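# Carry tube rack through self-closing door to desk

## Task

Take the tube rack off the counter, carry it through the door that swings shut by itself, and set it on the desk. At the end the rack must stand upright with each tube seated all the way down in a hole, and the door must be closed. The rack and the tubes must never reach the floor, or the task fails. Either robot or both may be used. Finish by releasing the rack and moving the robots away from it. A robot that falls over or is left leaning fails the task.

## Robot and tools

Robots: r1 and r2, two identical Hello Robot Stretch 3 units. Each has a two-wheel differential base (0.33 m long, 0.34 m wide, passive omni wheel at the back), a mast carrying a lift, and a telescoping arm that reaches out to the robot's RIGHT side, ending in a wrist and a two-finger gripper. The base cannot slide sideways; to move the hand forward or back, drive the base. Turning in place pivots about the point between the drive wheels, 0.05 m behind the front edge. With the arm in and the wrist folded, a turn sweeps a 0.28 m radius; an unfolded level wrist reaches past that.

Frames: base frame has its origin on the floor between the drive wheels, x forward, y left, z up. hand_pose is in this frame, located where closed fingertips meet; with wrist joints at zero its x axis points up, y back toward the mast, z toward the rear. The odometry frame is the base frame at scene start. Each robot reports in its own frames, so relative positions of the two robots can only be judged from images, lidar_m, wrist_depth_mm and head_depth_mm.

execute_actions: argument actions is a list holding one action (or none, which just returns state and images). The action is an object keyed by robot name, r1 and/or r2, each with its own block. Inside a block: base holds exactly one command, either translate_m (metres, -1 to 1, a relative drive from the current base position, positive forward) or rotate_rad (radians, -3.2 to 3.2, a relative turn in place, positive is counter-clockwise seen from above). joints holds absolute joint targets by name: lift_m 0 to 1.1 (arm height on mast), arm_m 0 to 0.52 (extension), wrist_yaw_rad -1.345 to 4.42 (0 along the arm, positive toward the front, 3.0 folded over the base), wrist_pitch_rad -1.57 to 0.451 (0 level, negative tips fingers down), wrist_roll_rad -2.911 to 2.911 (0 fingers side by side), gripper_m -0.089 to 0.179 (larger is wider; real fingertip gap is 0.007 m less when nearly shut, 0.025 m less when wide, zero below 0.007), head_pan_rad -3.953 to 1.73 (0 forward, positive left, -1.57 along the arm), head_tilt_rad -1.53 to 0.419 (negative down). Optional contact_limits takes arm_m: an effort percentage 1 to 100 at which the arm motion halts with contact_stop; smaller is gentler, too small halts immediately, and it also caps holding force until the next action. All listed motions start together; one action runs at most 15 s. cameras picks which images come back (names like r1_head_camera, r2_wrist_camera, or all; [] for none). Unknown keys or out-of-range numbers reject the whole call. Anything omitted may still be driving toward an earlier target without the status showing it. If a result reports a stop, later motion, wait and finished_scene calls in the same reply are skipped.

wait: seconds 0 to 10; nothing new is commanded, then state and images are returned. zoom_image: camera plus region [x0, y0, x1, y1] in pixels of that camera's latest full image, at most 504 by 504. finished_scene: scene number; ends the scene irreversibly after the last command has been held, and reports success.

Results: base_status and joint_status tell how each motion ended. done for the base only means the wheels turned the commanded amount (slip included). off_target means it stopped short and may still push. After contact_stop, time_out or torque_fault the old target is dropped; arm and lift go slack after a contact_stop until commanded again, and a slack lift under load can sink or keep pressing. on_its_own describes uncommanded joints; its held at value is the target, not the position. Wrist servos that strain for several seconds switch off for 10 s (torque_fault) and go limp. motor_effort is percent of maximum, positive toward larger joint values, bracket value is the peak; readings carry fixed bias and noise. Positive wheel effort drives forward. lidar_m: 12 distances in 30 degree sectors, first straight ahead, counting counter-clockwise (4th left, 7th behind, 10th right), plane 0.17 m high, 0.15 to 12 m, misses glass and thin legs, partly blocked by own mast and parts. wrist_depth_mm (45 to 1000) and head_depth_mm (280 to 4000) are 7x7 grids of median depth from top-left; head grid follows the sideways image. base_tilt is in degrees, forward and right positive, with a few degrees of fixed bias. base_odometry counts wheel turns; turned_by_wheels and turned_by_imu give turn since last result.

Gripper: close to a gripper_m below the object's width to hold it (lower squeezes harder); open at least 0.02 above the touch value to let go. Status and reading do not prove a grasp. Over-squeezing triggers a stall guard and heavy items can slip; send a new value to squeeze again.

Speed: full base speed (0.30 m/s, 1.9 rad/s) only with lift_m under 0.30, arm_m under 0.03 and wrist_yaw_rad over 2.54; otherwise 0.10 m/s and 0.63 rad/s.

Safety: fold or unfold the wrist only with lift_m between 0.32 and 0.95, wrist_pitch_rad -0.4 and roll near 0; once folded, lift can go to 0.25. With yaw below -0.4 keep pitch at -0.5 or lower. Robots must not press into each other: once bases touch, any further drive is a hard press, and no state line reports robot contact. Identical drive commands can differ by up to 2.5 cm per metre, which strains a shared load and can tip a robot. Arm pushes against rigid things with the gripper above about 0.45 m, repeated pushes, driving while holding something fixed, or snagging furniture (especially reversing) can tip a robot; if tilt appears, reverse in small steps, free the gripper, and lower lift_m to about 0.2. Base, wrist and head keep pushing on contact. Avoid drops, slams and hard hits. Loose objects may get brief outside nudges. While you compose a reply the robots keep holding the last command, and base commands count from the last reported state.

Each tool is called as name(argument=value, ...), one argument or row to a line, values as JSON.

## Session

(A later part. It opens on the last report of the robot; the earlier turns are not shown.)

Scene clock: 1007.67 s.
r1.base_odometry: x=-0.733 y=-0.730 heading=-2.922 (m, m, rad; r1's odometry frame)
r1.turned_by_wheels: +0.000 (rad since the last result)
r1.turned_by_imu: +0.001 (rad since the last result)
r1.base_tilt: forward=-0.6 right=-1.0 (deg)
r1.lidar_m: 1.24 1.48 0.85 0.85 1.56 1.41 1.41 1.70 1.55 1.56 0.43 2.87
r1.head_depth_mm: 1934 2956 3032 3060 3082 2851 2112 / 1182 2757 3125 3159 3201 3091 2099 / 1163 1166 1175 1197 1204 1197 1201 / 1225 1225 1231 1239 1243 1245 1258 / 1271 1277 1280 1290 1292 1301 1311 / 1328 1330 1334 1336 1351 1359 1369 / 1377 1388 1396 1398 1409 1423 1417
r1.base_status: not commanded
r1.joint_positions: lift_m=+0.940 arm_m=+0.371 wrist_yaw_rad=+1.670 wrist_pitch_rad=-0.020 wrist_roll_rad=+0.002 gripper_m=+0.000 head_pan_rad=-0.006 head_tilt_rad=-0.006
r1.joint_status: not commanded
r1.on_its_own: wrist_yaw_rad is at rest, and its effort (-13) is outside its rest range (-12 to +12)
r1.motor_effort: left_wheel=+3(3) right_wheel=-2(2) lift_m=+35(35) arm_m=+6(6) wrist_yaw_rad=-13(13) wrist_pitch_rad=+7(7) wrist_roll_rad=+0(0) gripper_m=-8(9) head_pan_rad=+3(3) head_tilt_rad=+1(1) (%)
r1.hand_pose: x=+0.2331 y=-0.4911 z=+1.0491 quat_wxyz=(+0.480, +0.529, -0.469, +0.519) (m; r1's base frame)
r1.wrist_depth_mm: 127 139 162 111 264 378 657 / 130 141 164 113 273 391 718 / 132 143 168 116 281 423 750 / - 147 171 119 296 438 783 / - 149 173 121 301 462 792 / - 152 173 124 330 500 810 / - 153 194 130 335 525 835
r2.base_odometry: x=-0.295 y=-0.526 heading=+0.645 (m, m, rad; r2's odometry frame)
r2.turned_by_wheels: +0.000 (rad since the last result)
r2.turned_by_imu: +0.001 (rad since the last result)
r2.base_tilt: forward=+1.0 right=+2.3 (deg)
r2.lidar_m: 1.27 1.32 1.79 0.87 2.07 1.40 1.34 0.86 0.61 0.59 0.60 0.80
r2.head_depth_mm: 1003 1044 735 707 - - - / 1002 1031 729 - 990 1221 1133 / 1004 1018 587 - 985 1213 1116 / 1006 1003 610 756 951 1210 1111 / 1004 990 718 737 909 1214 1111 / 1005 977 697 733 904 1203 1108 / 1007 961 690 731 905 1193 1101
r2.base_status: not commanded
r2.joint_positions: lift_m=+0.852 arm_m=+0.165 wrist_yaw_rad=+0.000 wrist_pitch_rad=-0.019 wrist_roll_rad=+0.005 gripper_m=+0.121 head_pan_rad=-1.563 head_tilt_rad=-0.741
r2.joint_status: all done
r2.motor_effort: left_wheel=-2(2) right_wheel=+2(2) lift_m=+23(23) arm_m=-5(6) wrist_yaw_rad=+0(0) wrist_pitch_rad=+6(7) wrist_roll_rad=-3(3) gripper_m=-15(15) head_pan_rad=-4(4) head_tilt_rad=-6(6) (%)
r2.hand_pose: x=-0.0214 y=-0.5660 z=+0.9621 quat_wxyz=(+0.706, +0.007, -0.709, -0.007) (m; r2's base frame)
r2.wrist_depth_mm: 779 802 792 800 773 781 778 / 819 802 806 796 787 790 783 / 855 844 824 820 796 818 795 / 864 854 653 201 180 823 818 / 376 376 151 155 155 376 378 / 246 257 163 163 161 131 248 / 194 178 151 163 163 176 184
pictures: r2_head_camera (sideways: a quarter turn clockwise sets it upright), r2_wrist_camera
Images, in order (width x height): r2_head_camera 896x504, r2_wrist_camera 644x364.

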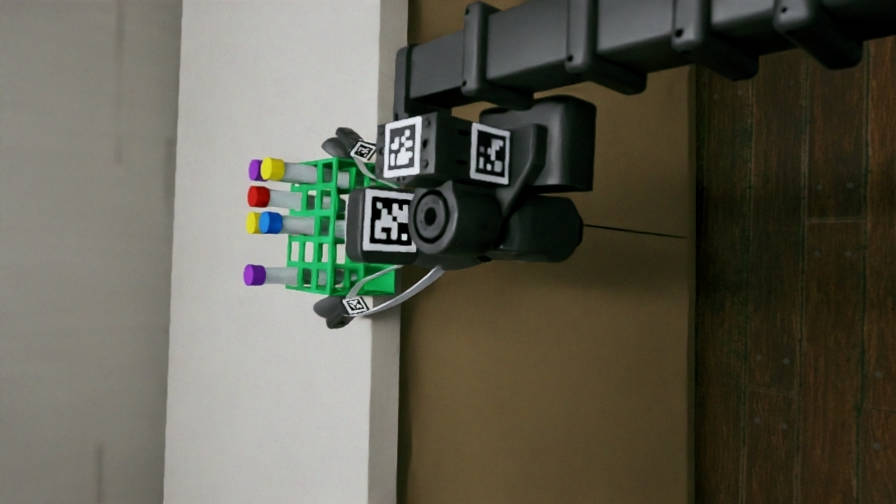

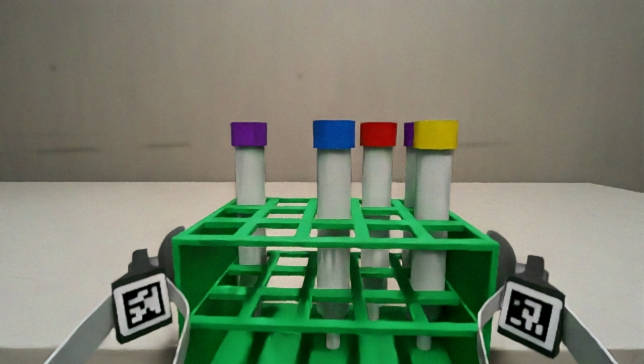

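Rack moved along with the gripper. Now release and retract.

execute_actions(
  actions=[
    {"r2":{"joints":{"gripper_m":0.179}}},
  ],
  cameras=[],
)

execute_actions(
  actions=[
    {"r2":{"joints":{"arm_m":0.02}}},
  ],
  cameras=["r2_head_camera","r2_wrist_camera"],
)

Scene clock: 1013.73 s.
r1.base_odometry: x=-0.733 y=-0.730 heading=-2.922 (m, m, rad; r1's odometry frame)
r1.turned_by_wheels: +0.000 (rad since the last result)
r1.turned_by_imu: +0.001 (rad since the last result)
r1.base_tilt: forward=-0.6 right=-1.0 (deg)
r1.lidar_m: 1.23 1.48 0.85 0.85 1.57 1.40 1.41 1.69 1.55 1.56 0.43 2.87
r1.head_depth_mm: 1940 2958 3071 3063 3048 2905 2096 / 1188 2735 3137 3162 3140 3052 2093 / 1160 1163 1177 1199 1205 1195 1203 / 1221 1224 1232 1238 1245 1250 1252 / 1273 1278 1281 1289 1298 1302 1298 / 1319 1329 1338 1335 1354 1358 1366 / 1384 1383 1396 1405 1411 1412 1423
r1.base_status: not commanded
r1.joint_positions: lift_m=+0.940 arm_m=+0.371 wrist_yaw_rad=+1.670 wrist_pitch_rad=-0.020 wrist_roll_rad=+0.002 gripper_m=+0.000 head_pan_rad=-0.006 head_tilt_rad=-0.006
r1.joint_status: not commanded
r1.motor_effort: left_wheel=+3(3) right_wheel=-2(2) lift_m=+35(35) arm_m=+6(6) wrist_yaw_rad=-12(12) wrist_pitch_rad=+7(7) wrist_roll_rad=+0(0) gripper_m=-9(9) head_pan_rad=+3(2) head_tilt_rad=+1(1) (%)
r1.hand_pose: x=+0.2331 y=-0.4911 z=+1.0491 quat_wxyz=(+0.480, +0.529, -0.469, +0.519) (m; r1's base frame)
r1.wrist_depth_mm: 127 139 161 111 265 377 651 / 130 142 163 113 274 391 708 / 133 144 168 116 282 414 756 / - 146 171 119 298 437 746 / - 149 175 121 307 463 784 / - 152 172 124 335 482 833 / - 153 193 130 333 523 860
r2.base_odometry: x=-0.295 y=-0.526 heading=+0.645 (m, m, rad; r2's odometry frame)
r2.turned_by_wheels: +0.000 (rad since the last result)
r2.turned_by_imu: +0.001 (rad since the last result)
r2.base_tilt: forward=+1.0 right=+2.3 (deg)
r2.lidar_m: 1.27 1.31 1.79 0.87 2.07 1.40 1.34 0.86 0.61 0.59 0.60 0.80
r2.head_depth_mm: 997 1044 731 703 - - - / 999 1037 741 - 987 1225 1119 / 1002 1012 597 - 987 1212 1122 / 1003 1003 597 757 945 1208 1113 / 1009 984 733 737 911 1205 1107 / 1001 971 698 735 907 1200 1104 / 1005 964 691 729 905 1186 1104
r2.base_status: not commanded
r2.joint_positions: lift_m=+0.852 arm_m=+0.165 wrist_yaw_rad=+0.000 wrist_pitch_rad=-0.019 wrist_roll_rad=+0.005 gripper_m=+0.179 head_pan_rad=-1.563 head_tilt_rad=-0.741
r2.joint_status: all done
r2.motor_effort: left_wheel=-2(1) right_wheel=+2(2) lift_m=+23(23) arm_m=-4(4) wrist_yaw_rad=-1(0) wrist_pitch_rad=+6(6) wrist_roll_rad=-3(3) gripper_m=+0(100) head_pan_rad=-5(4) head_tilt_rad=-6(6) (%)
r2.hand_pose: x=-0.0214 y=-0.5660 z=+0.9621 quat_wxyz=(+0.706, +0.007, -0.709, -0.007) (m; r2's base frame)
r2.wrist_depth_mm: 804 788 792 789 784 776 764 / 829 812 808 812 788 782 784 / 844 830 822 814 816 818 814 / 854 858 655 202 180 823 815 / 376 422 151 154 155 381 381 / 255 173 164 164 161 143 247 / - 177 163 164 164 176 -
pictures: none
No camera images: the call's "cameras" was empty. Leave "cameras" out to get every camera's image.

Scene clock: 1016.07 s.
r1.base_odometry: x=-0.733 y=-0.730 heading=-2.922 (m, m, rad; r1's odometry frame)
r1.turned_by_wheels: +0.000 (rad since the last result)
r1.turned_by_imu: +0.000 (rad since the last result)
r1.base_tilt: forward=-0.6 right=-1.2 (deg)
r1.lidar_m: 1.24 1.48 0.85 0.85 1.57 1.40 1.41 1.70 1.55 1.56 0.43 2.87
r1.head_depth_mm: 1925 2938 3062 3049 3038 2880 2109 / 1186 2758 3171 3174 3179 3049 2097 / 1162 1168 1178 1204 1205 1199 1203 / 1228 1228 1235 1239 1244 1248 1254 / 1267 1278 1278 1287 1290 1299 1306 / 1320 1326 1341 1345 1346 1354 1362 / 1382 1388 1398 1398 1411 1419 1427
r1.base_status: not commanded
r1.joint_positions: lift_m=+0.940 arm_m=+0.371 wrist_yaw_rad=+1.670 wrist_pitch_rad=-0.020 wrist_roll_rad=+0.002 gripper_m=+0.000 head_pan_rad=-0.006 head_tilt_rad=-0.006
r1.joint_status: not commanded
r1.on_its_own: wrist_yaw_rad is at rest, and its effort (-13) is outside its rest range (-12 to +12)
r1.motor_effort: left_wheel=+3(3) right_wheel=-2(2) lift_m=+35(35) arm_m=+6(6) wrist_yaw_rad=-13(12) wrist_pitch_rad=+7(7) wrist_roll_rad=+0(0) gripper_m=-8(8) head_pan_rad=+3(4) head_tilt_rad=+2(1) (%)
r1.hand_pose: x=+0.2331 y=-0.4911 z=+1.0491 quat_wxyz=(+0.480, +0.529, -0.469, +0.519) (m; r1's base frame)
r1.wrist_depth_mm: 127 139 161 111 263 377 653 / 130 141 164 113 273 392 726 / 132 144 167 117 283 415 750 / - 146 171 119 294 444 768 / - 149 175 121 302 465 794 / - 152 172 124 336 493 820 / - 154 193 130 334 525 851
r2.base_odometry: x=-0.295 y=-0.526 heading=+0.645 (m, m, rad; r2's odometry frame)
r2.turned_by_wheels: +0.000 (rad since the last result)
r2.turned_by_imu: +0.000 (rad since the last result)
r2.base_tilt: forward=+1.1 right=+2.3 (deg)
r2.lidar_m: 1.27 1.31 1.79 0.87 2.07 1.40 1.34 0.86 0.61 0.59 0.60 0.81
r2.head_depth_mm: 999 1044 732 741 893 - - / 1005 1028 725 721 890 - - / 1001 1015 602 720 890 - 1075 / 999 1005 616 736 - - 1093 / 1007 987 704 734 912 1202 1112 / 1007 977 696 733 909 1200 1104 / 1004 965 688 734 905 1183 1106
r2.base_status: not commanded
r2.joint_positions: lift_m=+0.852 arm_m=+0.020 wrist_yaw_rad=+0.000 wrist_pitch_rad=-0.019 wrist_roll_rad=+0.005 gripper_m=+0.179 head_pan_rad=-1.563 head_tilt_rad=-0.741
r2.joint_status: all done
r2.motor_effort: left_wheel=-1(2) right_wheel=+2(2) lift_m=+23(23) arm_m=-4(4) wrist_yaw_rad=+1(1) wrist_pitch_rad=+6(7) wrist_roll_rad=-3(3) gripper_m=+1(0) head_pan_rad=-5(4) head_tilt_rad=-6(6) (%)
r2.hand_pose: x=-0.0214 y=-0.4210 z=+0.9621 quat_wxyz=(+0.706, +0.007, -0.709, -0.007) (m; r2's base frame)
r2.wrist_depth_mm: 944 960 935 912 924 907 908 / 956 956 951 956 942 950 908 / 997 986 981 942 949 966 926 / 805 789 792 332 659 808 946 / 377 421 382 317 337 379 380 / 325 329 326 326 324 324 326 / - 363 358 361 359 359 -
pictures: r2_head_camera (sideways: a quarter turn clockwise sets it upright), r2_wrist_camera
Images, in order (width x height): r2_head_camera 896x504, r2_wrist_camera 644x364.

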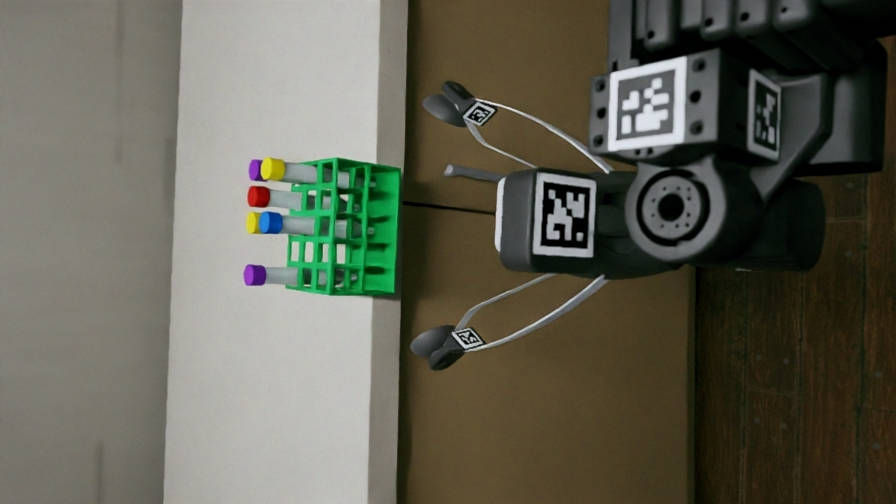

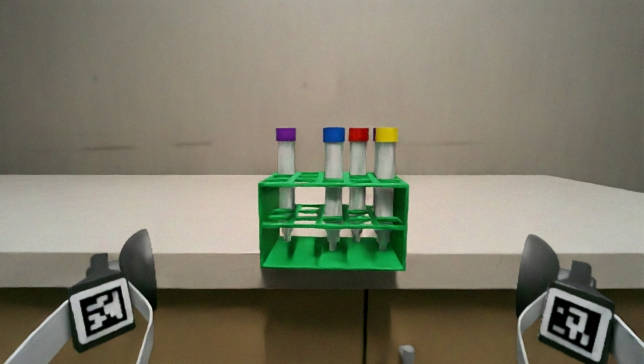

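execute_actions(
  actions=[
    {"r2":{"base":{"translate_m":-0.023},"joints":{"wrist_roll_rad":1.57,"gripper_m":0.125,"lift_m":0.827}}},
  ],
  cameras=["r2_head_camera","r2_wrist_camera"],
)

Scene clock: 1038.83 s.
r1.base_odometry: x=-0.733 y=-0.730 heading=-2.922 (m, m, rad; r1's odometry frame)
r1.turned_by_wheels: +0.000 (rad since the last result)
r1.turned_by_imu: +0.001 (rad since the last result)
r1.base_tilt: forward=-0.6 right=-1.1 (deg)
r1.lidar_m: 1.24 1.48 0.85 0.97 1.57 1.41 1.41 1.70 1.55 1.56 0.43 2.87
r1.head_depth_mm: 1937 2950 3030 3092 3033 2914 2100 / 1190 2751 3175 3172 3194 3082 2094 / 1163 1167 1171 1197 1205 1198 1203 / 1221 1227 1233 1233 1244 1247 1250 / 1270 1275 1285 1293 1290 1300 1308 / 1326 1330 1334 1348 1346 1352 1364 / 1391 1395 1402 1404 1405 1421 1421
r1.base_status: not commanded
r1.joint_positions: lift_m=+0.940 arm_m=+0.371 wrist_yaw_rad=+1.670 wrist_pitch_rad=-0.020 wrist_roll_rad=+0.002 gripper_m=+0.000 head_pan_rad=-0.006 head_tilt_rad=-0.006
r1.joint_status: not commanded
r1.motor_effort: left_wheel=+3(3) right_wheel=-2(2) lift_m=+35(35) arm_m=+6(6) wrist_yaw_rad=-12(12) wrist_pitch_rad=+6(6) wrist_roll_rad=+0(0) gripper_m=-8(9) head_pan_rad=+4(4) head_tilt_rad=+1(1) (%)
r1.hand_pose: x=+0.2331 y=-0.4911 z=+1.0491 quat_wxyz=(+0.480, +0.529, -0.469, +0.519) (m; r1's base frame)
r1.wrist_depth_mm: 127 139 161 111 263 370 668 / 130 142 165 114 272 396 718 / 132 143 167 116 282 417 746 / - 147 170 119 293 444 791 / - 149 174 121 306 468 804 / - 151 172 123 331 498 814 / - 153 193 129 330 518 836
r2.base_odometry: x=-0.313 y=-0.540 heading=+0.645 (m, m, rad; r2's odometry frame)
r2.turned_by_wheels: +0.000 (rad since the last result)
r2.turned_by_imu: +0.001 (rad since the last result)
r2.base_tilt: forward=+1.1 right=+2.3 (deg)
r2.lidar_m: 1.29 1.34 1.82 0.87 2.10 1.37 1.32 0.86 0.61 0.59 0.60 0.81
r2.head_depth_mm: 1002 1040 733 745 924 - - / 1002 1034 728 743 888 - - / 1002 1018 666 741 891 - - / 997 1003 598 736 885 - 1082 / 1010 988 650 738 916 1206 1113 / 1001 975 696 735 913 1200 1104 / 1005 963 690 733 909 1192 1107
r2.base_status: done
r2.joint_positions: lift_m=+0.827 arm_m=+0.020 wrist_yaw_rad=+0.000 wrist_pitch_rad=-0.019 wrist_roll_rad=+1.567 gripper_m=+0.125 head_pan_rad=-1.563 head_tilt_rad=-0.741
r2.joint_status: all done
r2.motor_effort: left_wheel=-2(5) right_wheel=+2(4) lift_m=+22(23) arm_m=-4(5) wrist_yaw_rad=+0(1) wrist_pitch_rad=+6(6) wrist_roll_rad=+2(5) gripper_m=+1(99) head_pan_rad=-5(4) head_tilt_rad=-6(6) (%)
r2.hand_pose: x=-0.0213 y=-0.4210 z=+0.9369 quat_wxyz=(+0.002, +0.000, -1.000, -0.010) (m; r2's base frame)
r2.wrist_depth_mm: 959 954 945 944 317 317 316 / 992 955 963 954 321 321 320 / 994 984 - 979 326 325 321 / - - - 307 329 329 327 / - - 999 311 339 332 334 / - - - 318 340 336 337 / - - - - 346 344 344
pictures: r2_head_camera (sideways: a quarter turn clockwise sets it upright), r2_wrist_camera
Images, in order (width x height): r2_head_camera 896x504, r2_wrist_camera 644x364.

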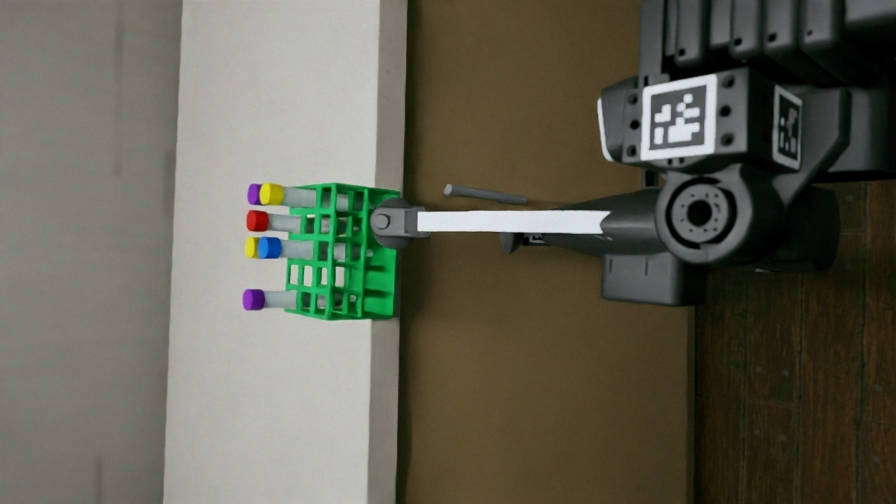

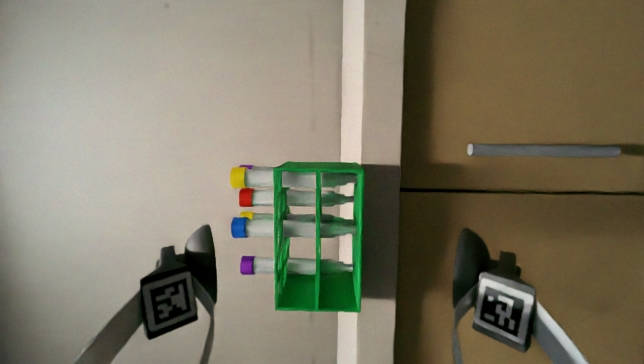

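execute_actions(
  actions=[
    {"r2":{"joints":{"arm_m":0.10}}},
  ],
  cameras=["r2_head_camera","r2_wrist_camera"],
)

Scene clock: 1053.90 s.
r1.base_odometry: x=-0.733 y=-0.730 heading=-2.922 (m, m, rad; r1's odometry frame)
r1.turned_by_wheels: +0.000 (rad since the last result)
r1.turned_by_imu: +0.001 (rad since the last result)
r1.base_tilt: forward=-0.6 right=-1.0 (deg)
r1.lidar_m: 1.23 1.48 0.84 0.97 1.56 1.40 1.41 1.70 1.55 1.56 0.43 2.87
r1.head_depth_mm: 1929 2965 3050 3033 3045 2869 2103 / 1193 2749 3145 3202 3177 3072 2099 / 1164 1166 1178 1199 1203 1199 1205 / 1223 1224 1229 1234 1245 1249 1252 / 1272 1276 1282 1287 1293 1300 1309 / 1323 1330 1342 1338 1349 1360 1356 / 1389 1388 1392 1403 1410 1414 1424
r1.base_status: not commanded
r1.joint_positions: lift_m=+0.940 arm_m=+0.371 wrist_yaw_rad=+1.670 wrist_pitch_rad=-0.020 wrist_roll_rad=+0.002 gripper_m=+0.000 head_pan_rad=-0.006 head_tilt_rad=-0.006
r1.joint_status: not commanded
r1.motor_effort: left_wheel=+3(3) right_wheel=-2(2) lift_m=+35(35) arm_m=+6(6) wrist_yaw_rad=-12(12) wrist_pitch_rad=+7(7) wrist_roll_rad=+0(0) gripper_m=-9(9) head_pan_rad=+4(3) head_tilt_rad=+2(1) (%)
r1.hand_pose: x=+0.2331 y=-0.4911 z=+1.0491 quat_wxyz=(+0.480, +0.529, -0.469, +0.519) (m; r1's base frame)
r1.wrist_depth_mm: 127 139 160 111 264 382 651 / 130 141 165 113 273 392 718 / 133 144 167 116 285 414 745 / - 147 170 119 294 436 777 / - 148 174 121 303 460 804 / - 152 172 124 335 482 818 / - 153 195 130 333 518 848
r2.base_odometry: x=-0.313 y=-0.540 heading=+0.645 (m, m, rad; r2's odometry frame)
r2.turned_by_wheels: +0.000 (rad since the last result)
r2.turned_by_imu: +0.001 (rad since the last result)
r2.base_tilt: forward=+1.1 right=+2.3 (deg)
r2.lidar_m: 1.29 1.34 1.82 0.87 2.09 1.37 1.32 0.86 0.61 0.59 0.60 0.81
r2.head_depth_mm: 1000 1044 733 743 - - - / 1000 1030 725 740 - 1245 1123 / 1005 1016 677 719 - 1235 1132 / 1003 1003 596 717 - 1231 1118 / 1002 983 651 736 910 1210 1107 / 1013 970 698 732 911 1195 1109 / 1006 963 694 732 908 1191 1107
r2.base_status: not commanded
r2.joint_positions: lift_m=+0.827 arm_m=+0.100 wrist_yaw_rad=+0.000 wrist_pitch_rad=-0.019 wrist_roll_rad=+1.567 gripper_m=+0.125 head_pan_rad=-1.563 head_tilt_rad=-0.741
r2.joint_status: all done
r2.motor_effort: left_wheel=-2(1) right_wheel=+2(2) lift_m=+22(22) arm_m=+5(4) wrist_yaw_rad=+0(0) wrist_pitch_rad=+6(6) wrist_roll_rad=+2(2) gripper_m=+0(0) head_pan_rad=-4(4) head_tilt_rad=-6(6) (%)
r2.hand_pose: x=-0.0213 y=-0.5004 z=+0.9369 quat_wxyz=(+0.002, +0.000, -1.000, -0.010) (m; r2's base frame)
r2.wrist_depth_mm: 879 888 861 866 221 240 238 / 895 908 884 870 225 244 243 / 909 916 892 891 228 247 244 / 927 918 261 230 232 249 249 / 945 933 254 256 235 254 252 / 951 976 252 266 237 256 256 / 984 993 994 240 241 264 258
pictures: r2_head_camera (sideways: a quarter turn clockwise sets it upright), r2_wrist_camera
Images, in order (width x height): r2_head_camera 896x504, r2_wrist_camera 644x364.

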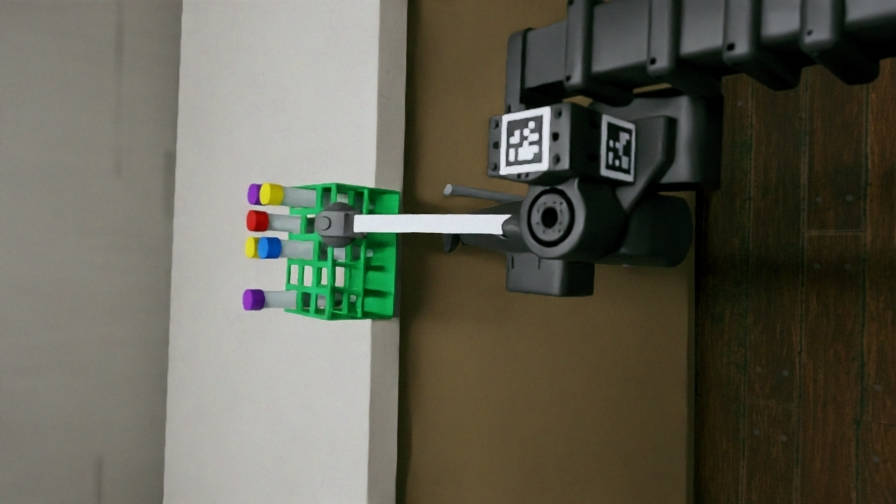

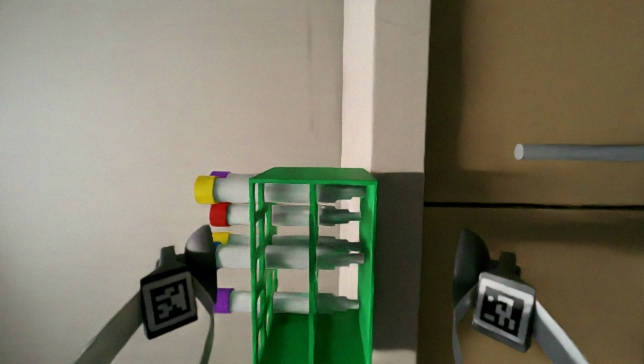

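execute_actions(
  actions=[
    {"r2":{"joints":{"lift_m":0.841,"gripper_m":0.15,"arm_m":0.12}}},
  ],
  cameras=["r2_wrist_camera"],
)

Scene clock: 1065.90 s.
r1.base_odometry: x=-0.733 y=-0.730 heading=-2.922 (m, m, rad; r1's odometry frame)
r1.turned_by_wheels: +0.000 (rad since the last result)
r1.turned_by_imu: +0.001 (rad since the last result)
r1.base_tilt: forward=-0.7 right=-1.1 (deg)
r1.lidar_m: 1.24 1.48 0.85 0.97 1.56 1.40 1.41 1.70 1.55 1.56 0.43 2.87
r1.head_depth_mm: 1939 2925 3069 3090 3076 2892 2094 / 1192 2749 3159 3203 3185 3042 2112 / 1159 1168 1183 1197 1200 1198 1204 / 1218 1227 1233 1237 1243 1250 1261 / 1272 1271 1281 1286 1295 1303 1304 / 1325 1333 1330 1346 1342 1352 1363 / 1384 1392 1394 1399 1415 1417 1426
r1.base_status: not commanded
r1.joint_positions: lift_m=+0.940 arm_m=+0.371 wrist_yaw_rad=+1.670 wrist_pitch_rad=-0.020 wrist_roll_rad=+0.002 gripper_m=+0.000 head_pan_rad=-0.006 head_tilt_rad=-0.006
r1.joint_status: not commanded
r1.on_its_own: wrist_yaw_rad is at rest, and its effort (-13) is outside its rest range (-12 to +12)
r1.motor_effort: left_wheel=+3(3) right_wheel=-2(2) lift_m=+35(35) arm_m=+6(6) wrist_yaw_rad=-13(12) wrist_pitch_rad=+7(7) wrist_roll_rad=+0(0) gripper_m=-9(8) head_pan_rad=+3(2) head_tilt_rad=+2(1) (%)
r1.hand_pose: x=+0.2331 y=-0.4911 z=+1.0491 quat_wxyz=(+0.480, +0.529, -0.469, +0.519) (m; r1's base frame)
r1.wrist_depth_mm: 127 139 160 111 264 379 669 / 130 142 163 113 274 392 711 / 132 144 167 116 282 423 748 / - 146 171 119 293 441 764 / - 148 175 122 304 465 800 / - 152 173 124 333 491 824 / - 154 194 129 333 529 872
r2.base_odometry: x=-0.313 y=-0.540 heading=+0.645 (m, m, rad; r2's odometry frame)
r2.turned_by_wheels: +0.000 (rad since the last result)
r2.turned_by_imu: +0.001 (rad since the last result)
r2.base_tilt: forward=+1.1 right=+2.3 (deg)
r2.lidar_m: 1.29 1.34 1.82 0.87 2.09 1.37 1.32 0.86 0.61 0.59 0.60 0.81
r2.head_depth_mm: 1004 1043 735 723 - - - / 1003 1030 722 705 - 1247 1131 / 1003 1017 691 702 - 1244 1119 / 1010 998 610 716 - 1214 1114 / 1006 989 651 733 909 1205 1111 / 1000 978 697 737 911 1198 1106 / 1011 963 692 734 907 1198 1104
r2.base_status: not commanded
r2.joint_positions: lift_m=+0.841 arm_m=+0.120 wrist_yaw_rad=+0.000 wrist_pitch_rad=-0.019 wrist_roll_rad=+1.567 gripper_m=+0.150 head_pan_rad=-1.563 head_tilt_rad=-0.741
r2.joint_status: all done
r2.motor_effort: left_wheel=-2(2) right_wheel=+2(2) lift_m=+43(45) arm_m=+5(4) wrist_yaw_rad=+1(1) wrist_pitch_rad=+6(6) wrist_roll_rad=+2(2) gripper_m=+1(95) head_pan_rad=-4(4) head_tilt_rad=-6(6) (%)
r2.hand_pose: x=-0.0213 y=-0.5204 z=+0.9501 quat_wxyz=(+0.002, +0.000, -1.000, -0.010) (m; r2's base frame)
r2.wrist_depth_mm: 865 856 842 845 202 221 219 / 886 848 860 860 205 223 224 / 901 874 887 877 207 226 224 / 900 886 232 203 210 230 229 / 925 922 239 235 213 235 233 / 916 - 247 221 215 238 234 / 971 974 957 234 219 241 240
pictures: r2_wrist_camera
Images, in order (width x height): r2_wrist_camera 644x364.

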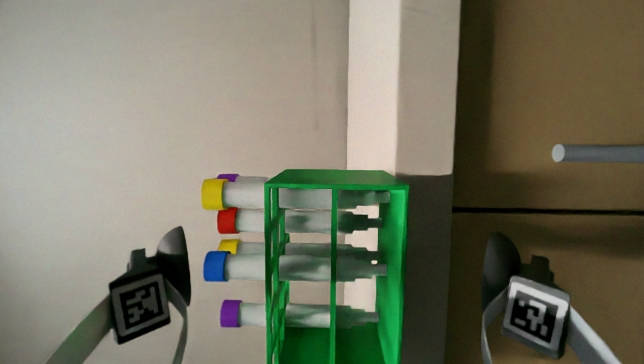

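execute_actions(
  actions=[
    {"r2":{"joints":{"arm_m":0.16},"contact_limits":{"arm_m":15}}},
  ],
  cameras=["r2_wrist_camera","r2_head_camera"],
)

Scene clock: 1079.13 s.
r1.base_odometry: x=-0.733 y=-0.730 heading=-2.922 (m, m, rad; r1's odometry frame)
r1.turned_by_wheels: +0.000 (rad since the last result)
r1.turned_by_imu: +0.001 (rad since the last result)
r1.base_tilt: forward=-0.6 right=-1.0 (deg)
r1.lidar_m: 1.23 1.48 0.85 0.97 1.57 1.40 1.41 1.70 1.55 1.55 0.43 2.87
r1.head_depth_mm: 1930 2974 3043 3074 3059 2866 2098 / 1190 2764 3152 3175 3145 3082 2094 / 1158 1165 1176 1203 1204 1196 1206 / 1224 1226 1232 1234 1243 1249 1252 / 1270 1277 1282 1284 1301 1297 1302 / 1321 1330 1332 1339 1350 1354 1364 / 1379 1388 1394 1397 1414 1410 1426
r1.base_status: not commanded
r1.joint_positions: lift_m=+0.940 arm_m=+0.371 wrist_yaw_rad=+1.670 wrist_pitch_rad=-0.020 wrist_roll_rad=+0.002 gripper_m=+0.000 head_pan_rad=-0.006 head_tilt_rad=-0.006
r1.joint_status: not commanded
r1.on_its_own: wrist_yaw_rad is at rest, and its effort (-13) is outside its rest range (-12 to +12)
r1.motor_effort: left_wheel=+3(3) right_wheel=-2(2) lift_m=+35(35) arm_m=+6(6) wrist_yaw_rad=-13(12) wrist_pitch_rad=+7(7) wrist_roll_rad=+0(0) gripper_m=-8(9) head_pan_rad=+3(4) head_tilt_rad=+1(1) (%)
r1.hand_pose: x=+0.2331 y=-0.4911 z=+1.0491 quat_wxyz=(+0.480, +0.529, -0.469, +0.519) (m; r1's base frame)
r1.wrist_depth_mm: 126 139 161 111 264 374 655 / 130 141 164 113 275 398 732 / 133 144 167 116 284 419 739 / - 146 171 119 294 441 783 / - 149 173 121 303 469 798 / - 152 173 124 335 493 829 / - 154 193 130 337 518 838
r2.base_odometry: x=-0.313 y=-0.540 heading=+0.645 (m, m, rad; r2's odometry frame)
r2.turned_by_wheels: +0.000 (rad since the last result)
r2.turned_by_imu: +0.001 (rad since the last result)
r2.base_tilt: forward=+1.0 right=+2.2 (deg)
r2.lidar_m: 1.29 1.34 1.83 0.87 2.09 1.37 1.32 0.86 0.61 0.58 0.60 0.81
r2.head_depth_mm: 1003 1040 734 720 - - - / 1001 1031 722 700 - 1217 1129 / 1006 1019 664 - 1001 1212 1119 / 1008 1002 609 697 945 1202 1112 / 1006 987 653 737 916 1196 1112 / 1001 975 698 735 909 1198 1107 / 1003 958 692 733 906 1188 1099
r2.base_status: not commanded
r2.joint_positions: lift_m=+0.841 arm_m=+0.160 wrist_yaw_rad=+0.000 wrist_pitch_rad=-0.019 wrist_roll_rad=+1.567 gripper_m=+0.150 head_pan_rad=-1.563 head_tilt_rad=-0.741
r2.joint_status: all done
r2.motor_effort: left_wheel=-2(2) right_wheel=+2(2) lift_m=+43(43) arm_m=+5(5) wrist_yaw_rad=+0(0) wrist_pitch_rad=+6(7) wrist_roll_rad=+2(1) gripper_m=+0(1) head_pan_rad=-4(4) head_tilt_rad=-6(6) (%)
r2.contact_limits: arm_m 15 (drawing in: default 30, maximum 49; extending or still: default 41, maximum 68)
r2.hand_pose: x=-0.0213 y=-0.5604 z=+0.9501 quat_wxyz=(+0.002, +0.000, -1.000, -0.010) (m; r2's base frame)
r2.wrist_depth_mm: 821 816 817 788 163 182 181 / 837 834 823 827 166 185 184 / 862 844 839 835 168 187 186 / 872 858 862 170 169 191 189 / 895 895 193 192 171 193 192 / 905 - 175 172 172 185 194 / 916 914 205 207 177 199 197
pictures: r2_head_camera (sideways: a quarter turn clockwise sets it upright), r2_wrist_camera
Images, in order (width x height): r2_head_camera 896x504, r2_wrist_camera 644x364.

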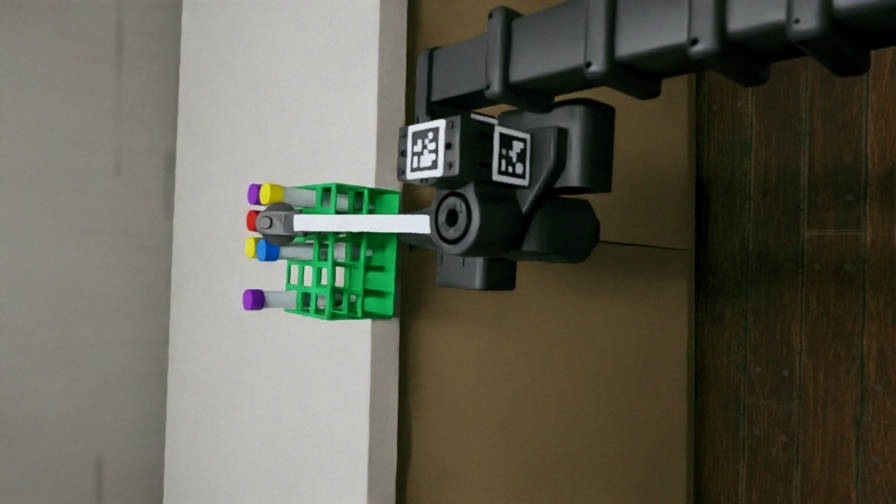

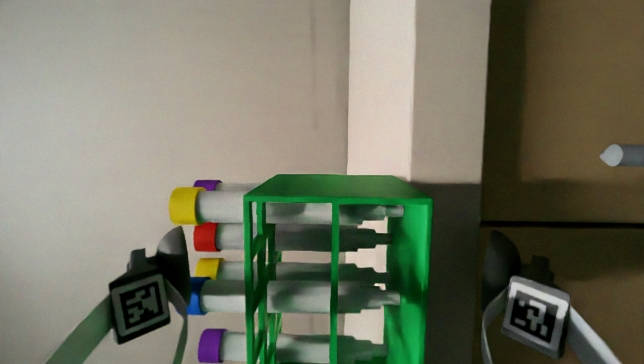

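execute_actions(
  actions=[
    {"r2":{"joints":{"arm_m":0.195},"contact_limits":{"arm_m":15}}},
  ],
  cameras=["r2_wrist_camera","r2_head_camera"],
)

Scene clock: 1088.73 s.
r1.base_odometry: x=-0.733 y=-0.730 heading=-2.922 (m, m, rad; r1's odometry frame)
r1.turned_by_wheels: +0.000 (rad since the last result)
r1.turned_by_imu: +0.001 (rad since the last result)
r1.base_tilt: forward=-0.6 right=-1.0 (deg)
r1.lidar_m: 1.24 1.48 0.85 0.97 1.57 1.40 1.41 1.70 1.54 1.55 0.43 2.87
r1.head_depth_mm: 1927 2940 3068 3059 3070 2898 2100 / 1192 2763 3181 3226 3183 3061 2109 / 1164 1168 1175 1199 1203 1195 1205 / 1221 1224 1237 1234 1245 1248 1252 / 1268 1276 1283 1289 1295 1292 1305 / 1318 1329 1333 1338 1348 1353 1359 / 1382 1387 1392 1399 1411 1421 1425
r1.base_status: not commanded
r1.joint_positions: lift_m=+0.940 arm_m=+0.371 wrist_yaw_rad=+1.670 wrist_pitch_rad=-0.020 wrist_roll_rad=+0.002 gripper_m=+0.000 head_pan_rad=-0.006 head_tilt_rad=-0.006
r1.joint_status: not commanded
r1.motor_effort: left_wheel=+3(3) right_wheel=-2(2) lift_m=+35(35) arm_m=+6(6) wrist_yaw_rad=-12(12) wrist_pitch_rad=+7(6) wrist_roll_rad=+0(0) gripper_m=-9(9) head_pan_rad=+3(3) head_tilt_rad=+1(1) (%)
r1.hand_pose: x=+0.2331 y=-0.4911 z=+1.0491 quat_wxyz=(+0.480, +0.529, -0.469, +0.519) (m; r1's base frame)
r1.wrist_depth_mm: 127 139 160 111 264 381 658 / 130 141 165 114 276 398 726 / 132 144 167 116 282 415 738 / - 146 170 119 293 443 788 / - 149 174 121 307 470 799 / - 152 172 124 334 502 806 / - 154 193 130 335 531 833
r2.base_odometry: x=-0.313 y=-0.540 heading=+0.645 (m, m, rad; r2's odometry frame)
r2.turned_by_wheels: +0.000 (rad since the last result)
r2.turned_by_imu: +0.001 (rad since the last result)
r2.base_tilt: forward=+1.0 right=+2.2 (deg)
r2.lidar_m: 1.29 1.34 1.82 0.87 2.09 1.38 1.32 0.86 0.61 0.59 0.60 0.81
r2.head_depth_mm: 1004 1043 733 721 - - - / 999 1028 727 - 954 1215 1127 / 1003 1017 665 - 968 1221 1120 / 1005 1008 617 - 948 1213 1118 / 1003 986 649 734 912 1198 1112 / 1003 981 698 736 911 1197 1107 / 1003 963 692 731 904 1194 1103
r2.base_status: not commanded
r2.joint_positions: lift_m=+0.841 arm_m=+0.189 wrist_yaw_rad=+0.000 wrist_pitch_rad=-0.041 wrist_roll_rad=+1.568 gripper_m=+0.150 head_pan_rad=-1.563 head_tilt_rad=-0.741
r2.joint_status: arm_m contact_stop (moved +0.029 of +0.035)
r2.on_its_own: arm_m is slack since a contact_stop, until your next command for it (your +0.195 is given up)
r2.motor_effort: left_wheel=-2(3) right_wheel=+3(4) lift_m=+40(43) arm_m=+0(18) wrist_yaw_rad=+1(1) wrist_pitch_rad=+14(15) wrist_roll_rad=+1(2) gripper_m=-4(5) head_pan_rad=-4(4) head_tilt_rad=-6(6) (%)
r2.contact_limits: arm_m 15 (drawing in: default 30, maximum 49; extending or still: default 41, maximum 68)
r2.hand_pose: x=-0.0214 y=-0.5888 z=+0.9446 quat_wxyz=(+0.002, +0.000, -1.000, -0.021) (m; r2's base frame)
r2.wrist_depth_mm: 778 778 767 781 139 137 158 / 797 781 786 786 139 159 160 / 808 799 819 788 141 162 161 / 825 800 798 204 142 164 165 / 829 828 163 160 145 166 168 / 858 - 170 190 146 147 169 / 867 875 195 202 149 171 171
pictures: r2_head_camera (sideways: a quarter turn clockwise sets it upright), r2_wrist_camera
Images, in order (width x height): r2_head_camera 896x504, r2_wrist_camera 644x364.

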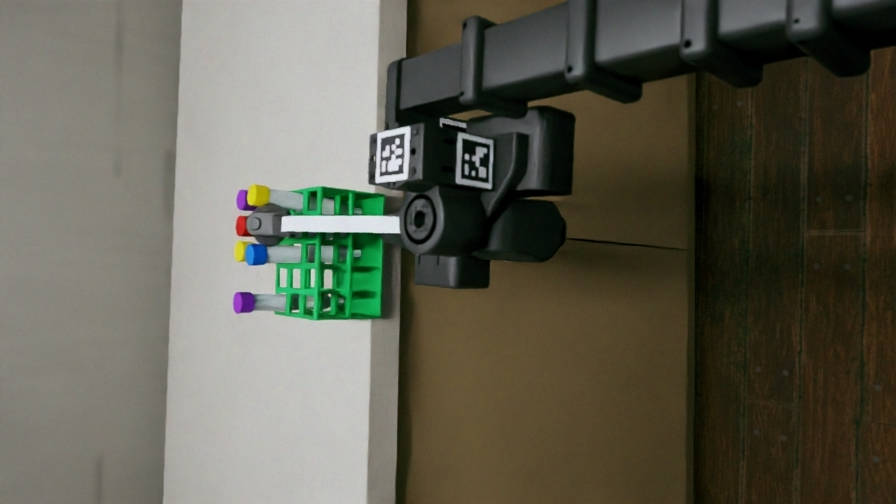

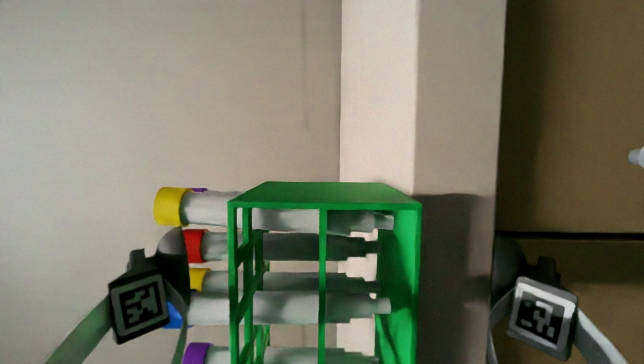

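execute_actions(
  actions=[
    {"r2":{"joints":{"arm_m":0.03}}},
  ],
  cameras=["r2_head_camera"],
)

execute_actions(
  actions=[
    {"r2":{"base":{"translate_m":0.023},"joints":{"wrist_roll_rad":0.0,"wrist_pitch_rad":-1.1,"gripper_m":0.179,"lift_m":1.05}}},
  ],
  cameras=["r2_head_camera","r2_wrist_camera"],
)

Scene clock: 1168.60 s.
r1.base_odometry: x=-0.733 y=-0.730 heading=-2.922 (m, m, rad; r1's odometry frame)
r1.turned_by_wheels: +0.000 (rad since the last result)
r1.turned_by_imu: +0.002 (rad since the last result)
r1.base_tilt: forward=-0.6 right=-1.1 (deg)
r1.lidar_m: 1.24 1.48 0.85 0.97 1.57 1.41 1.41 1.70 1.55 1.56 0.43 2.87
r1.head_depth_mm: 1940 2959 3056 3057 3046 2895 2098 / 1188 2765 3163 3180 3165 3114 2107 / 1158 1163 1178 1201 1201 1199 1202 / 1219 1222 1226 1241 1244 1249 1258 / 1269 1276 1280 1286 1291 1306 1306 / 1325 1336 1339 1341 1350 1358 1368 / 1381 1387 1395 1398 1400 1419 1426
r1.base_status: not commanded
r1.joint_positions: lift_m=+0.940 arm_m=+0.371 wrist_yaw_rad=+1.670 wrist_pitch_rad=-0.020 wrist_roll_rad=+0.002 gripper_m=+0.000 head_pan_rad=-0.006 head_tilt_rad=-0.006
r1.joint_status: not commanded
r1.motor_effort: left_wheel=+3(3) right_wheel=-2(2) lift_m=+35(35) arm_m=+6(6) wrist_yaw_rad=-12(12) wrist_pitch_rad=+7(7) wrist_roll_rad=+0(0) gripper_m=-9(9) head_pan_rad=+3(3) head_tilt_rad=+1(2) (%)
r1.hand_pose: x=+0.2331 y=-0.4911 z=+1.0491 quat_wxyz=(+0.480, +0.529, -0.469, +0.519) (m; r1's base frame)
r1.wrist_depth_mm: 127 139 162 110 261 373 648 / 130 141 164 114 274 394 708 / 133 144 168 116 281 416 757 / - 147 171 119 295 441 772 / - 149 174 121 308 465 799 / - 152 173 124 331 489 821 / - 154 195 130 333 525 872
r2.base_odometry: x=-0.313 y=-0.540 heading=+0.645 (m, m, rad; r2's odometry frame)
r2.turned_by_wheels: +0.000 (rad since the last result)
r2.turned_by_imu: +0.002 (rad since the last result)
r2.base_tilt: forward=+1.1 right=+2.3 (deg)
r2.lidar_m: 1.29 1.34 1.82 0.87 2.09 1.37 1.32 0.86 0.61 0.59 0.60 0.81
r2.head_depth_mm: 1000 1048 732 743 893 - - / 1003 1026 725 741 863 - 1076 / 1001 1011 662 737 889 - 1084 / 1005 1003 613 736 - - 1095 / 1010 986 650 736 909 1204 1115 / 1007 976 695 734 908 1198 1111 / 1001 962 693 732 903 1189 1105
r2.base_status: not commanded
r2.joint_positions: lift_m=+0.841 arm_m=+0.030 wrist_yaw_rad=+0.000 wrist_pitch_rad=-0.021 wrist_roll_rad=+1.568 gripper_m=+0.150 head_pan_rad=-1.563 head_tilt_rad=-0.741
r2.joint_status: all done
r2.motor_effort: left_wheel=-2(2) right_wheel=+2(3) lift_m=+40(40) arm_m=-4(4) wrist_yaw_rad=+0(1) wrist_pitch_rad=+7(14) wrist_roll_rad=+1(1) gripper_m=-1(3) head_pan_rad=-4(4) head_tilt_rad=-6(6) (%)
r2.hand_pose: x=-0.0213 y=-0.4309 z=+0.9497 quat_wxyz=(+0.002, +0.000, -1.000, -0.011) (m; r2's base frame)
r2.wrist_depth_mm: 941 945 950 930 309 307 306 / 968 958 943 936 306 310 307 / 988 977 - 960 303 314 314 / - - 980 343 301 321 316 / - - 991 409 307 322 322 / - - - 336 329 329 329 / - - - - 336 334 331
pictures: r2_head_camera (sideways: a quarter turn clockwise sets it upright)
Images, in order (width x height): r2_head_camera 896x504.

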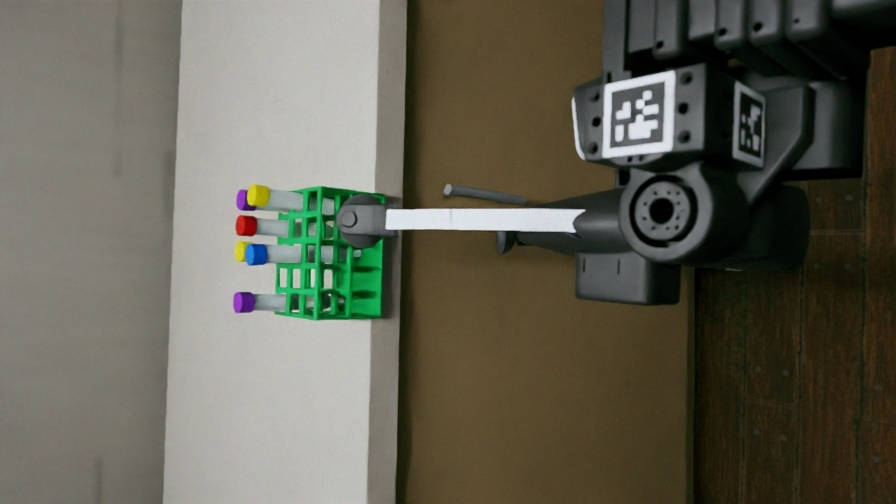

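Scene clock: 1171.33 s.
r1.base_odometry: x=-0.733 y=-0.730 heading=-2.922 (m, m, rad; r1's odometry frame)
r1.turned_by_wheels: +0.000 (rad since the last result)
r1.turned_by_imu: +0.000 (rad since the last result)
r1.base_tilt: forward=-0.7 right=-1.0 (deg)
r1.lidar_m: 1.24 1.48 0.85 0.85 1.56 1.40 1.41 1.70 1.55 1.55 0.43 2.87
r1.head_depth_mm: 1931 2936 3045 3055 3051 2897 2102 / 1187 2780 3143 3182 3185 3086 2105 / 1166 1169 1177 1200 1208 1199 1201 / 1219 1228 1233 1236 1241 1252 1256 / 1274 1276 1282 1291 1295 1297 1309 / 1323 1329 1329 1345 1345 1359 1361 / 1380 1390 1389 1402 1407 1416 1425
r1.base_status: not commanded
r1.joint_positions: lift_m=+0.940 arm_m=+0.371 wrist_yaw_rad=+1.670 wrist_pitch_rad=-0.020 wrist_roll_rad=+0.002 gripper_m=+0.000 head_pan_rad=-0.006 head_tilt_rad=-0.006
r1.joint_status: not commanded
r1.motor_effort: left_wheel=+3(3) right_wheel=-2(2) lift_m=+36(35) arm_m=+6(7) wrist_yaw_rad=-12(12) wrist_pitch_rad=+6(6) wrist_roll_rad=+0(0) gripper_m=-8(8) head_pan_rad=+4(3) head_tilt_rad=+1(2) (%)
r1.hand_pose: x=+0.2331 y=-0.4911 z=+1.0491 quat_wxyz=(+0.480, +0.529, -0.469, +0.519) (m; r1's base frame)
r1.wrist_depth_mm: 126 139 161 111 267 374 646 / 130 141 164 113 274 400 724 / 132 144 167 116 283 423 747 / - 146 171 119 293 436 791 / - 149 175 121 306 462 810 / - 152 172 124 331 485 837 / - 154 194 130 331 519 864
r2.base_odometry: x=-0.295 y=-0.526 heading=+0.645 (m, m, rad; r2's odometry frame)
r2.turned_by_wheels: +0.000 (rad since the last result)
r2.turned_by_imu: +0.000 (rad since the last result)
r2.base_tilt: forward=+1.0 right=+2.3 (deg)
r2.lidar_m: 1.27 1.32 1.80 0.87 2.07 1.40 1.34 0.86 0.61 0.59 0.60 0.80
r2.head_depth_mm: 990 - - - - 1227 1135 / 985 - - - - 1222 1129 / 982 - - - - 1247 1127 / 1004 1000 609 758 - 1234 1121 / 1005 990 705 735 942 1205 1106 / 1005 970 697 734 878 1191 1102 / 1007 965 693 729 905 1197 1098
r2.base_status: done
r2.joint_positions: lift_m=+1.050 arm_m=+0.030 wrist_yaw_rad=+0.000 wrist_pitch_rad=-1.103 wrist_roll_rad=+0.006 gripper_m=+0.179 head_pan_rad=-1.563 head_tilt_rad=-0.741
r2.joint_status: all done
r2.motor_effort: left_wheel=-2(4) right_wheel=+2(8) lift_m=+43(43) arm_m=-4(4) wrist_yaw_rad=-1(0) wrist_pitch_rad=+1(7) wrist_roll_rad=-4(5) gripper_m=+1(100) head_pan_rad=-4(5) head_tilt_rad=-6(6) (%)
r2.hand_pose: x=-0.0216 y=-0.2694 z=+0.9488 quat_wxyz=(+0.601, +0.369, -0.604, -0.372) (m; r2's base frame)
r2.wrist_depth_mm: 421 420 423 430 427 435 436 / 510 523 520 532 534 542 550 / 677 693 699 708 715 731 739 / 997 991 - - - - - / - - - - - - - / - - - - - - - / - - - - - - -
pictures: r2_head_camera (sideways: a quarter turn clockwise sets it upright), r2_wrist_camera
Images, in order (width x height): r2_head_camera 896x504, r2_wrist_camera 644x364.

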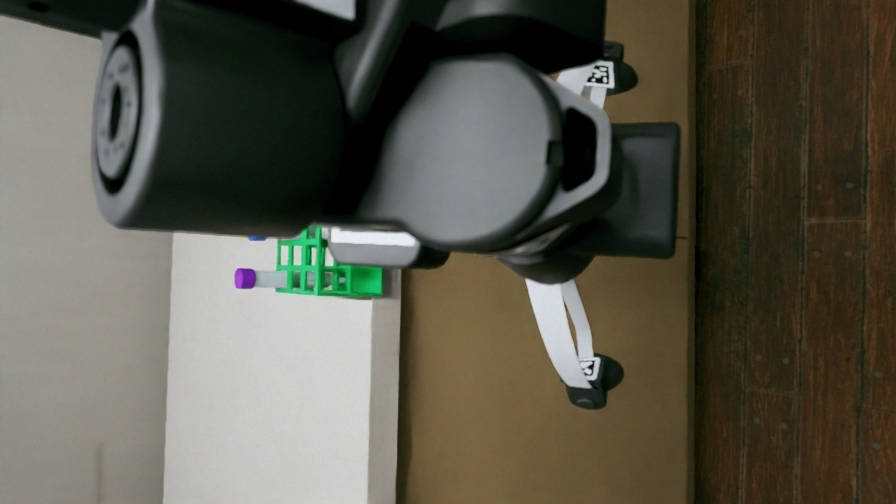

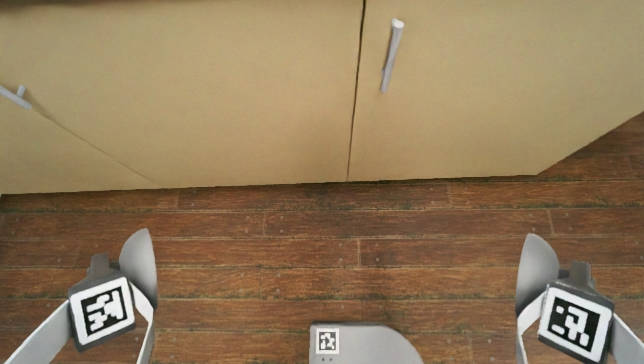

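execute_actions(
  actions=[
    {"r2":{"joints":{"arm_m":0.26,"head_tilt_rad":-0.6}}},
  ],
  cameras=["r2_head_camera","r2_wrist_camera"],
)

Scene clock: 1179.23 s.
r1.base_odometry: x=-0.733 y=-0.730 heading=-2.922 (m, m, rad; r1's odometry frame)
r1.turned_by_wheels: +0.000 (rad since the last result)
r1.turned_by_imu: +0.001 (rad since the last result)
r1.base_tilt: forward=-0.7 right=-1.1 (deg)
r1.lidar_m: 1.24 1.48 0.85 0.85 1.56 1.40 1.41 1.70 1.55 1.56 0.43 2.87
r1.head_depth_mm: 1932 2935 3000 3095 3090 2913 2109 / 1188 2774 3175 3150 3199 3089 2104 / 1164 1170 1178 1204 1206 1196 1210 / 1222 1224 1228 1237 1242 1251 1253 / 1268 1278 1281 1284 1288 1298 1308 / 1324 1330 1334 1339 1351 1356 1358 / 1378 1394 1398 1401 1408 1414 1428
r1.base_status: not commanded
r1.joint_positions: lift_m=+0.940 arm_m=+0.371 wrist_yaw_rad=+1.670 wrist_pitch_rad=-0.020 wrist_roll_rad=+0.002 gripper_m=+0.000 head_pan_rad=-0.006 head_tilt_rad=-0.006
r1.joint_status: not commanded
r1.motor_effort: left_wheel=+3(3) right_wheel=-2(2) lift_m=+36(35) arm_m=+6(6) wrist_yaw_rad=-12(12) wrist_pitch_rad=+7(7) wrist_roll_rad=+0(0) gripper_m=-9(8) head_pan_rad=+3(3) head_tilt_rad=+1(1) (%)
r1.hand_pose: x=+0.2331 y=-0.4911 z=+1.0491 quat_wxyz=(+0.480, +0.529, -0.469, +0.519) (m; r1's base frame)
r1.wrist_depth_mm: 127 139 162 111 267 377 647 / 129 142 164 114 274 399 706 / 132 144 168 116 285 414 740 / - 146 172 119 291 439 781 / - 149 174 121 305 465 788 / - 152 172 123 336 493 830 / - 154 195 130 331 518 820
r2.base_odometry: x=-0.295 y=-0.526 heading=+0.645 (m, m, rad; r2's odometry frame)
r2.turned_by_wheels: +0.000 (rad since the last result)
r2.turned_by_imu: +0.001 (rad since the last result)
r2.base_tilt: forward=+1.0 right=+2.3 (deg)
r2.lidar_m: 1.27 1.32 1.79 0.87 2.07 1.40 1.34 0.86 0.61 0.59 0.60 0.80
r2.head_depth_mm: 970 1131 974 710 783 950 1170 / 959 - 884 707 780 942 1159 / 976 - - 664 775 939 1149 / 986 1106 993 660 773 936 1147 / 987 1097 928 686 770 933 1146 / 985 1097 916 678 767 923 1133 / 983 1102 906 673 765 924 1126
r2.base_status: not commanded
r2.joint_positions: lift_m=+1.050 arm_m=+0.260 wrist_yaw_rad=+0.000 wrist_pitch_rad=-1.103 wrist_roll_rad=+0.005 gripper_m=+0.179 head_pan_rad=-1.563 head_tilt_rad=-0.606
r2.joint_status: all done
r2.motor_effort: left_wheel=-1(1) right_wheel=+1(2) lift_m=+43(43) arm_m=+5(4) wrist_yaw_rad=-1(1) wrist_pitch_rad=+1(1) wrist_roll_rad=-3(4) gripper_m=-1(1) head_pan_rad=-4(4) head_tilt_rad=+4(24) (%)
r2.hand_pose: x=-0.0216 y=-0.4987 z=+0.9487 quat_wxyz=(+0.601, +0.370, -0.603, -0.372) (m; r2's base frame)
r2.wrist_depth_mm: 277 275 169 161 155 255 255 / 258 255 173 157 154 240 238 / 242 240 172 182 181 226 223 / 247 251 254 219 245 343 350 / 560 508 593 621 652 675 714 / - - - - - - - / - - - - - - -
pictures: r2_head_camera (sideways: a quarter turn clockwise sets it upright), r2_wrist_camera
Images, in order (width x height): r2_head_camera 896x504, r2_wrist_camera 644x364.

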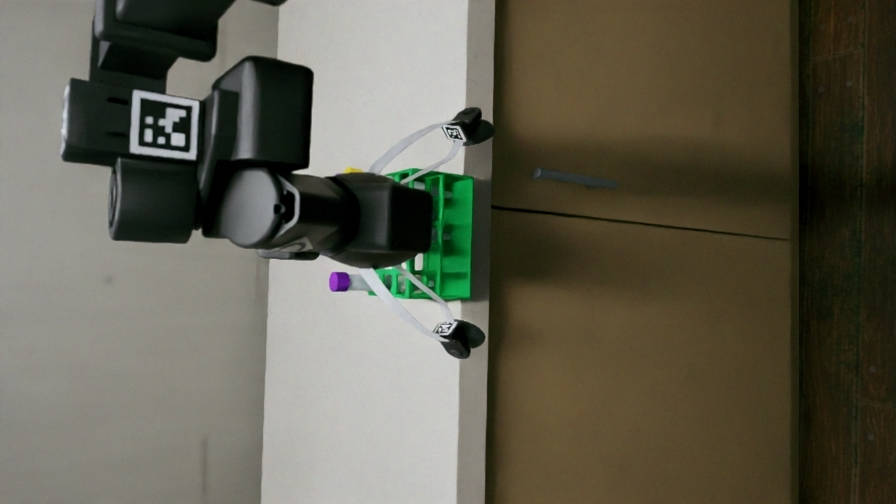

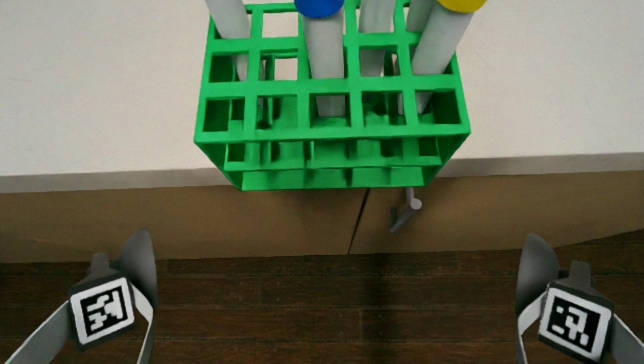

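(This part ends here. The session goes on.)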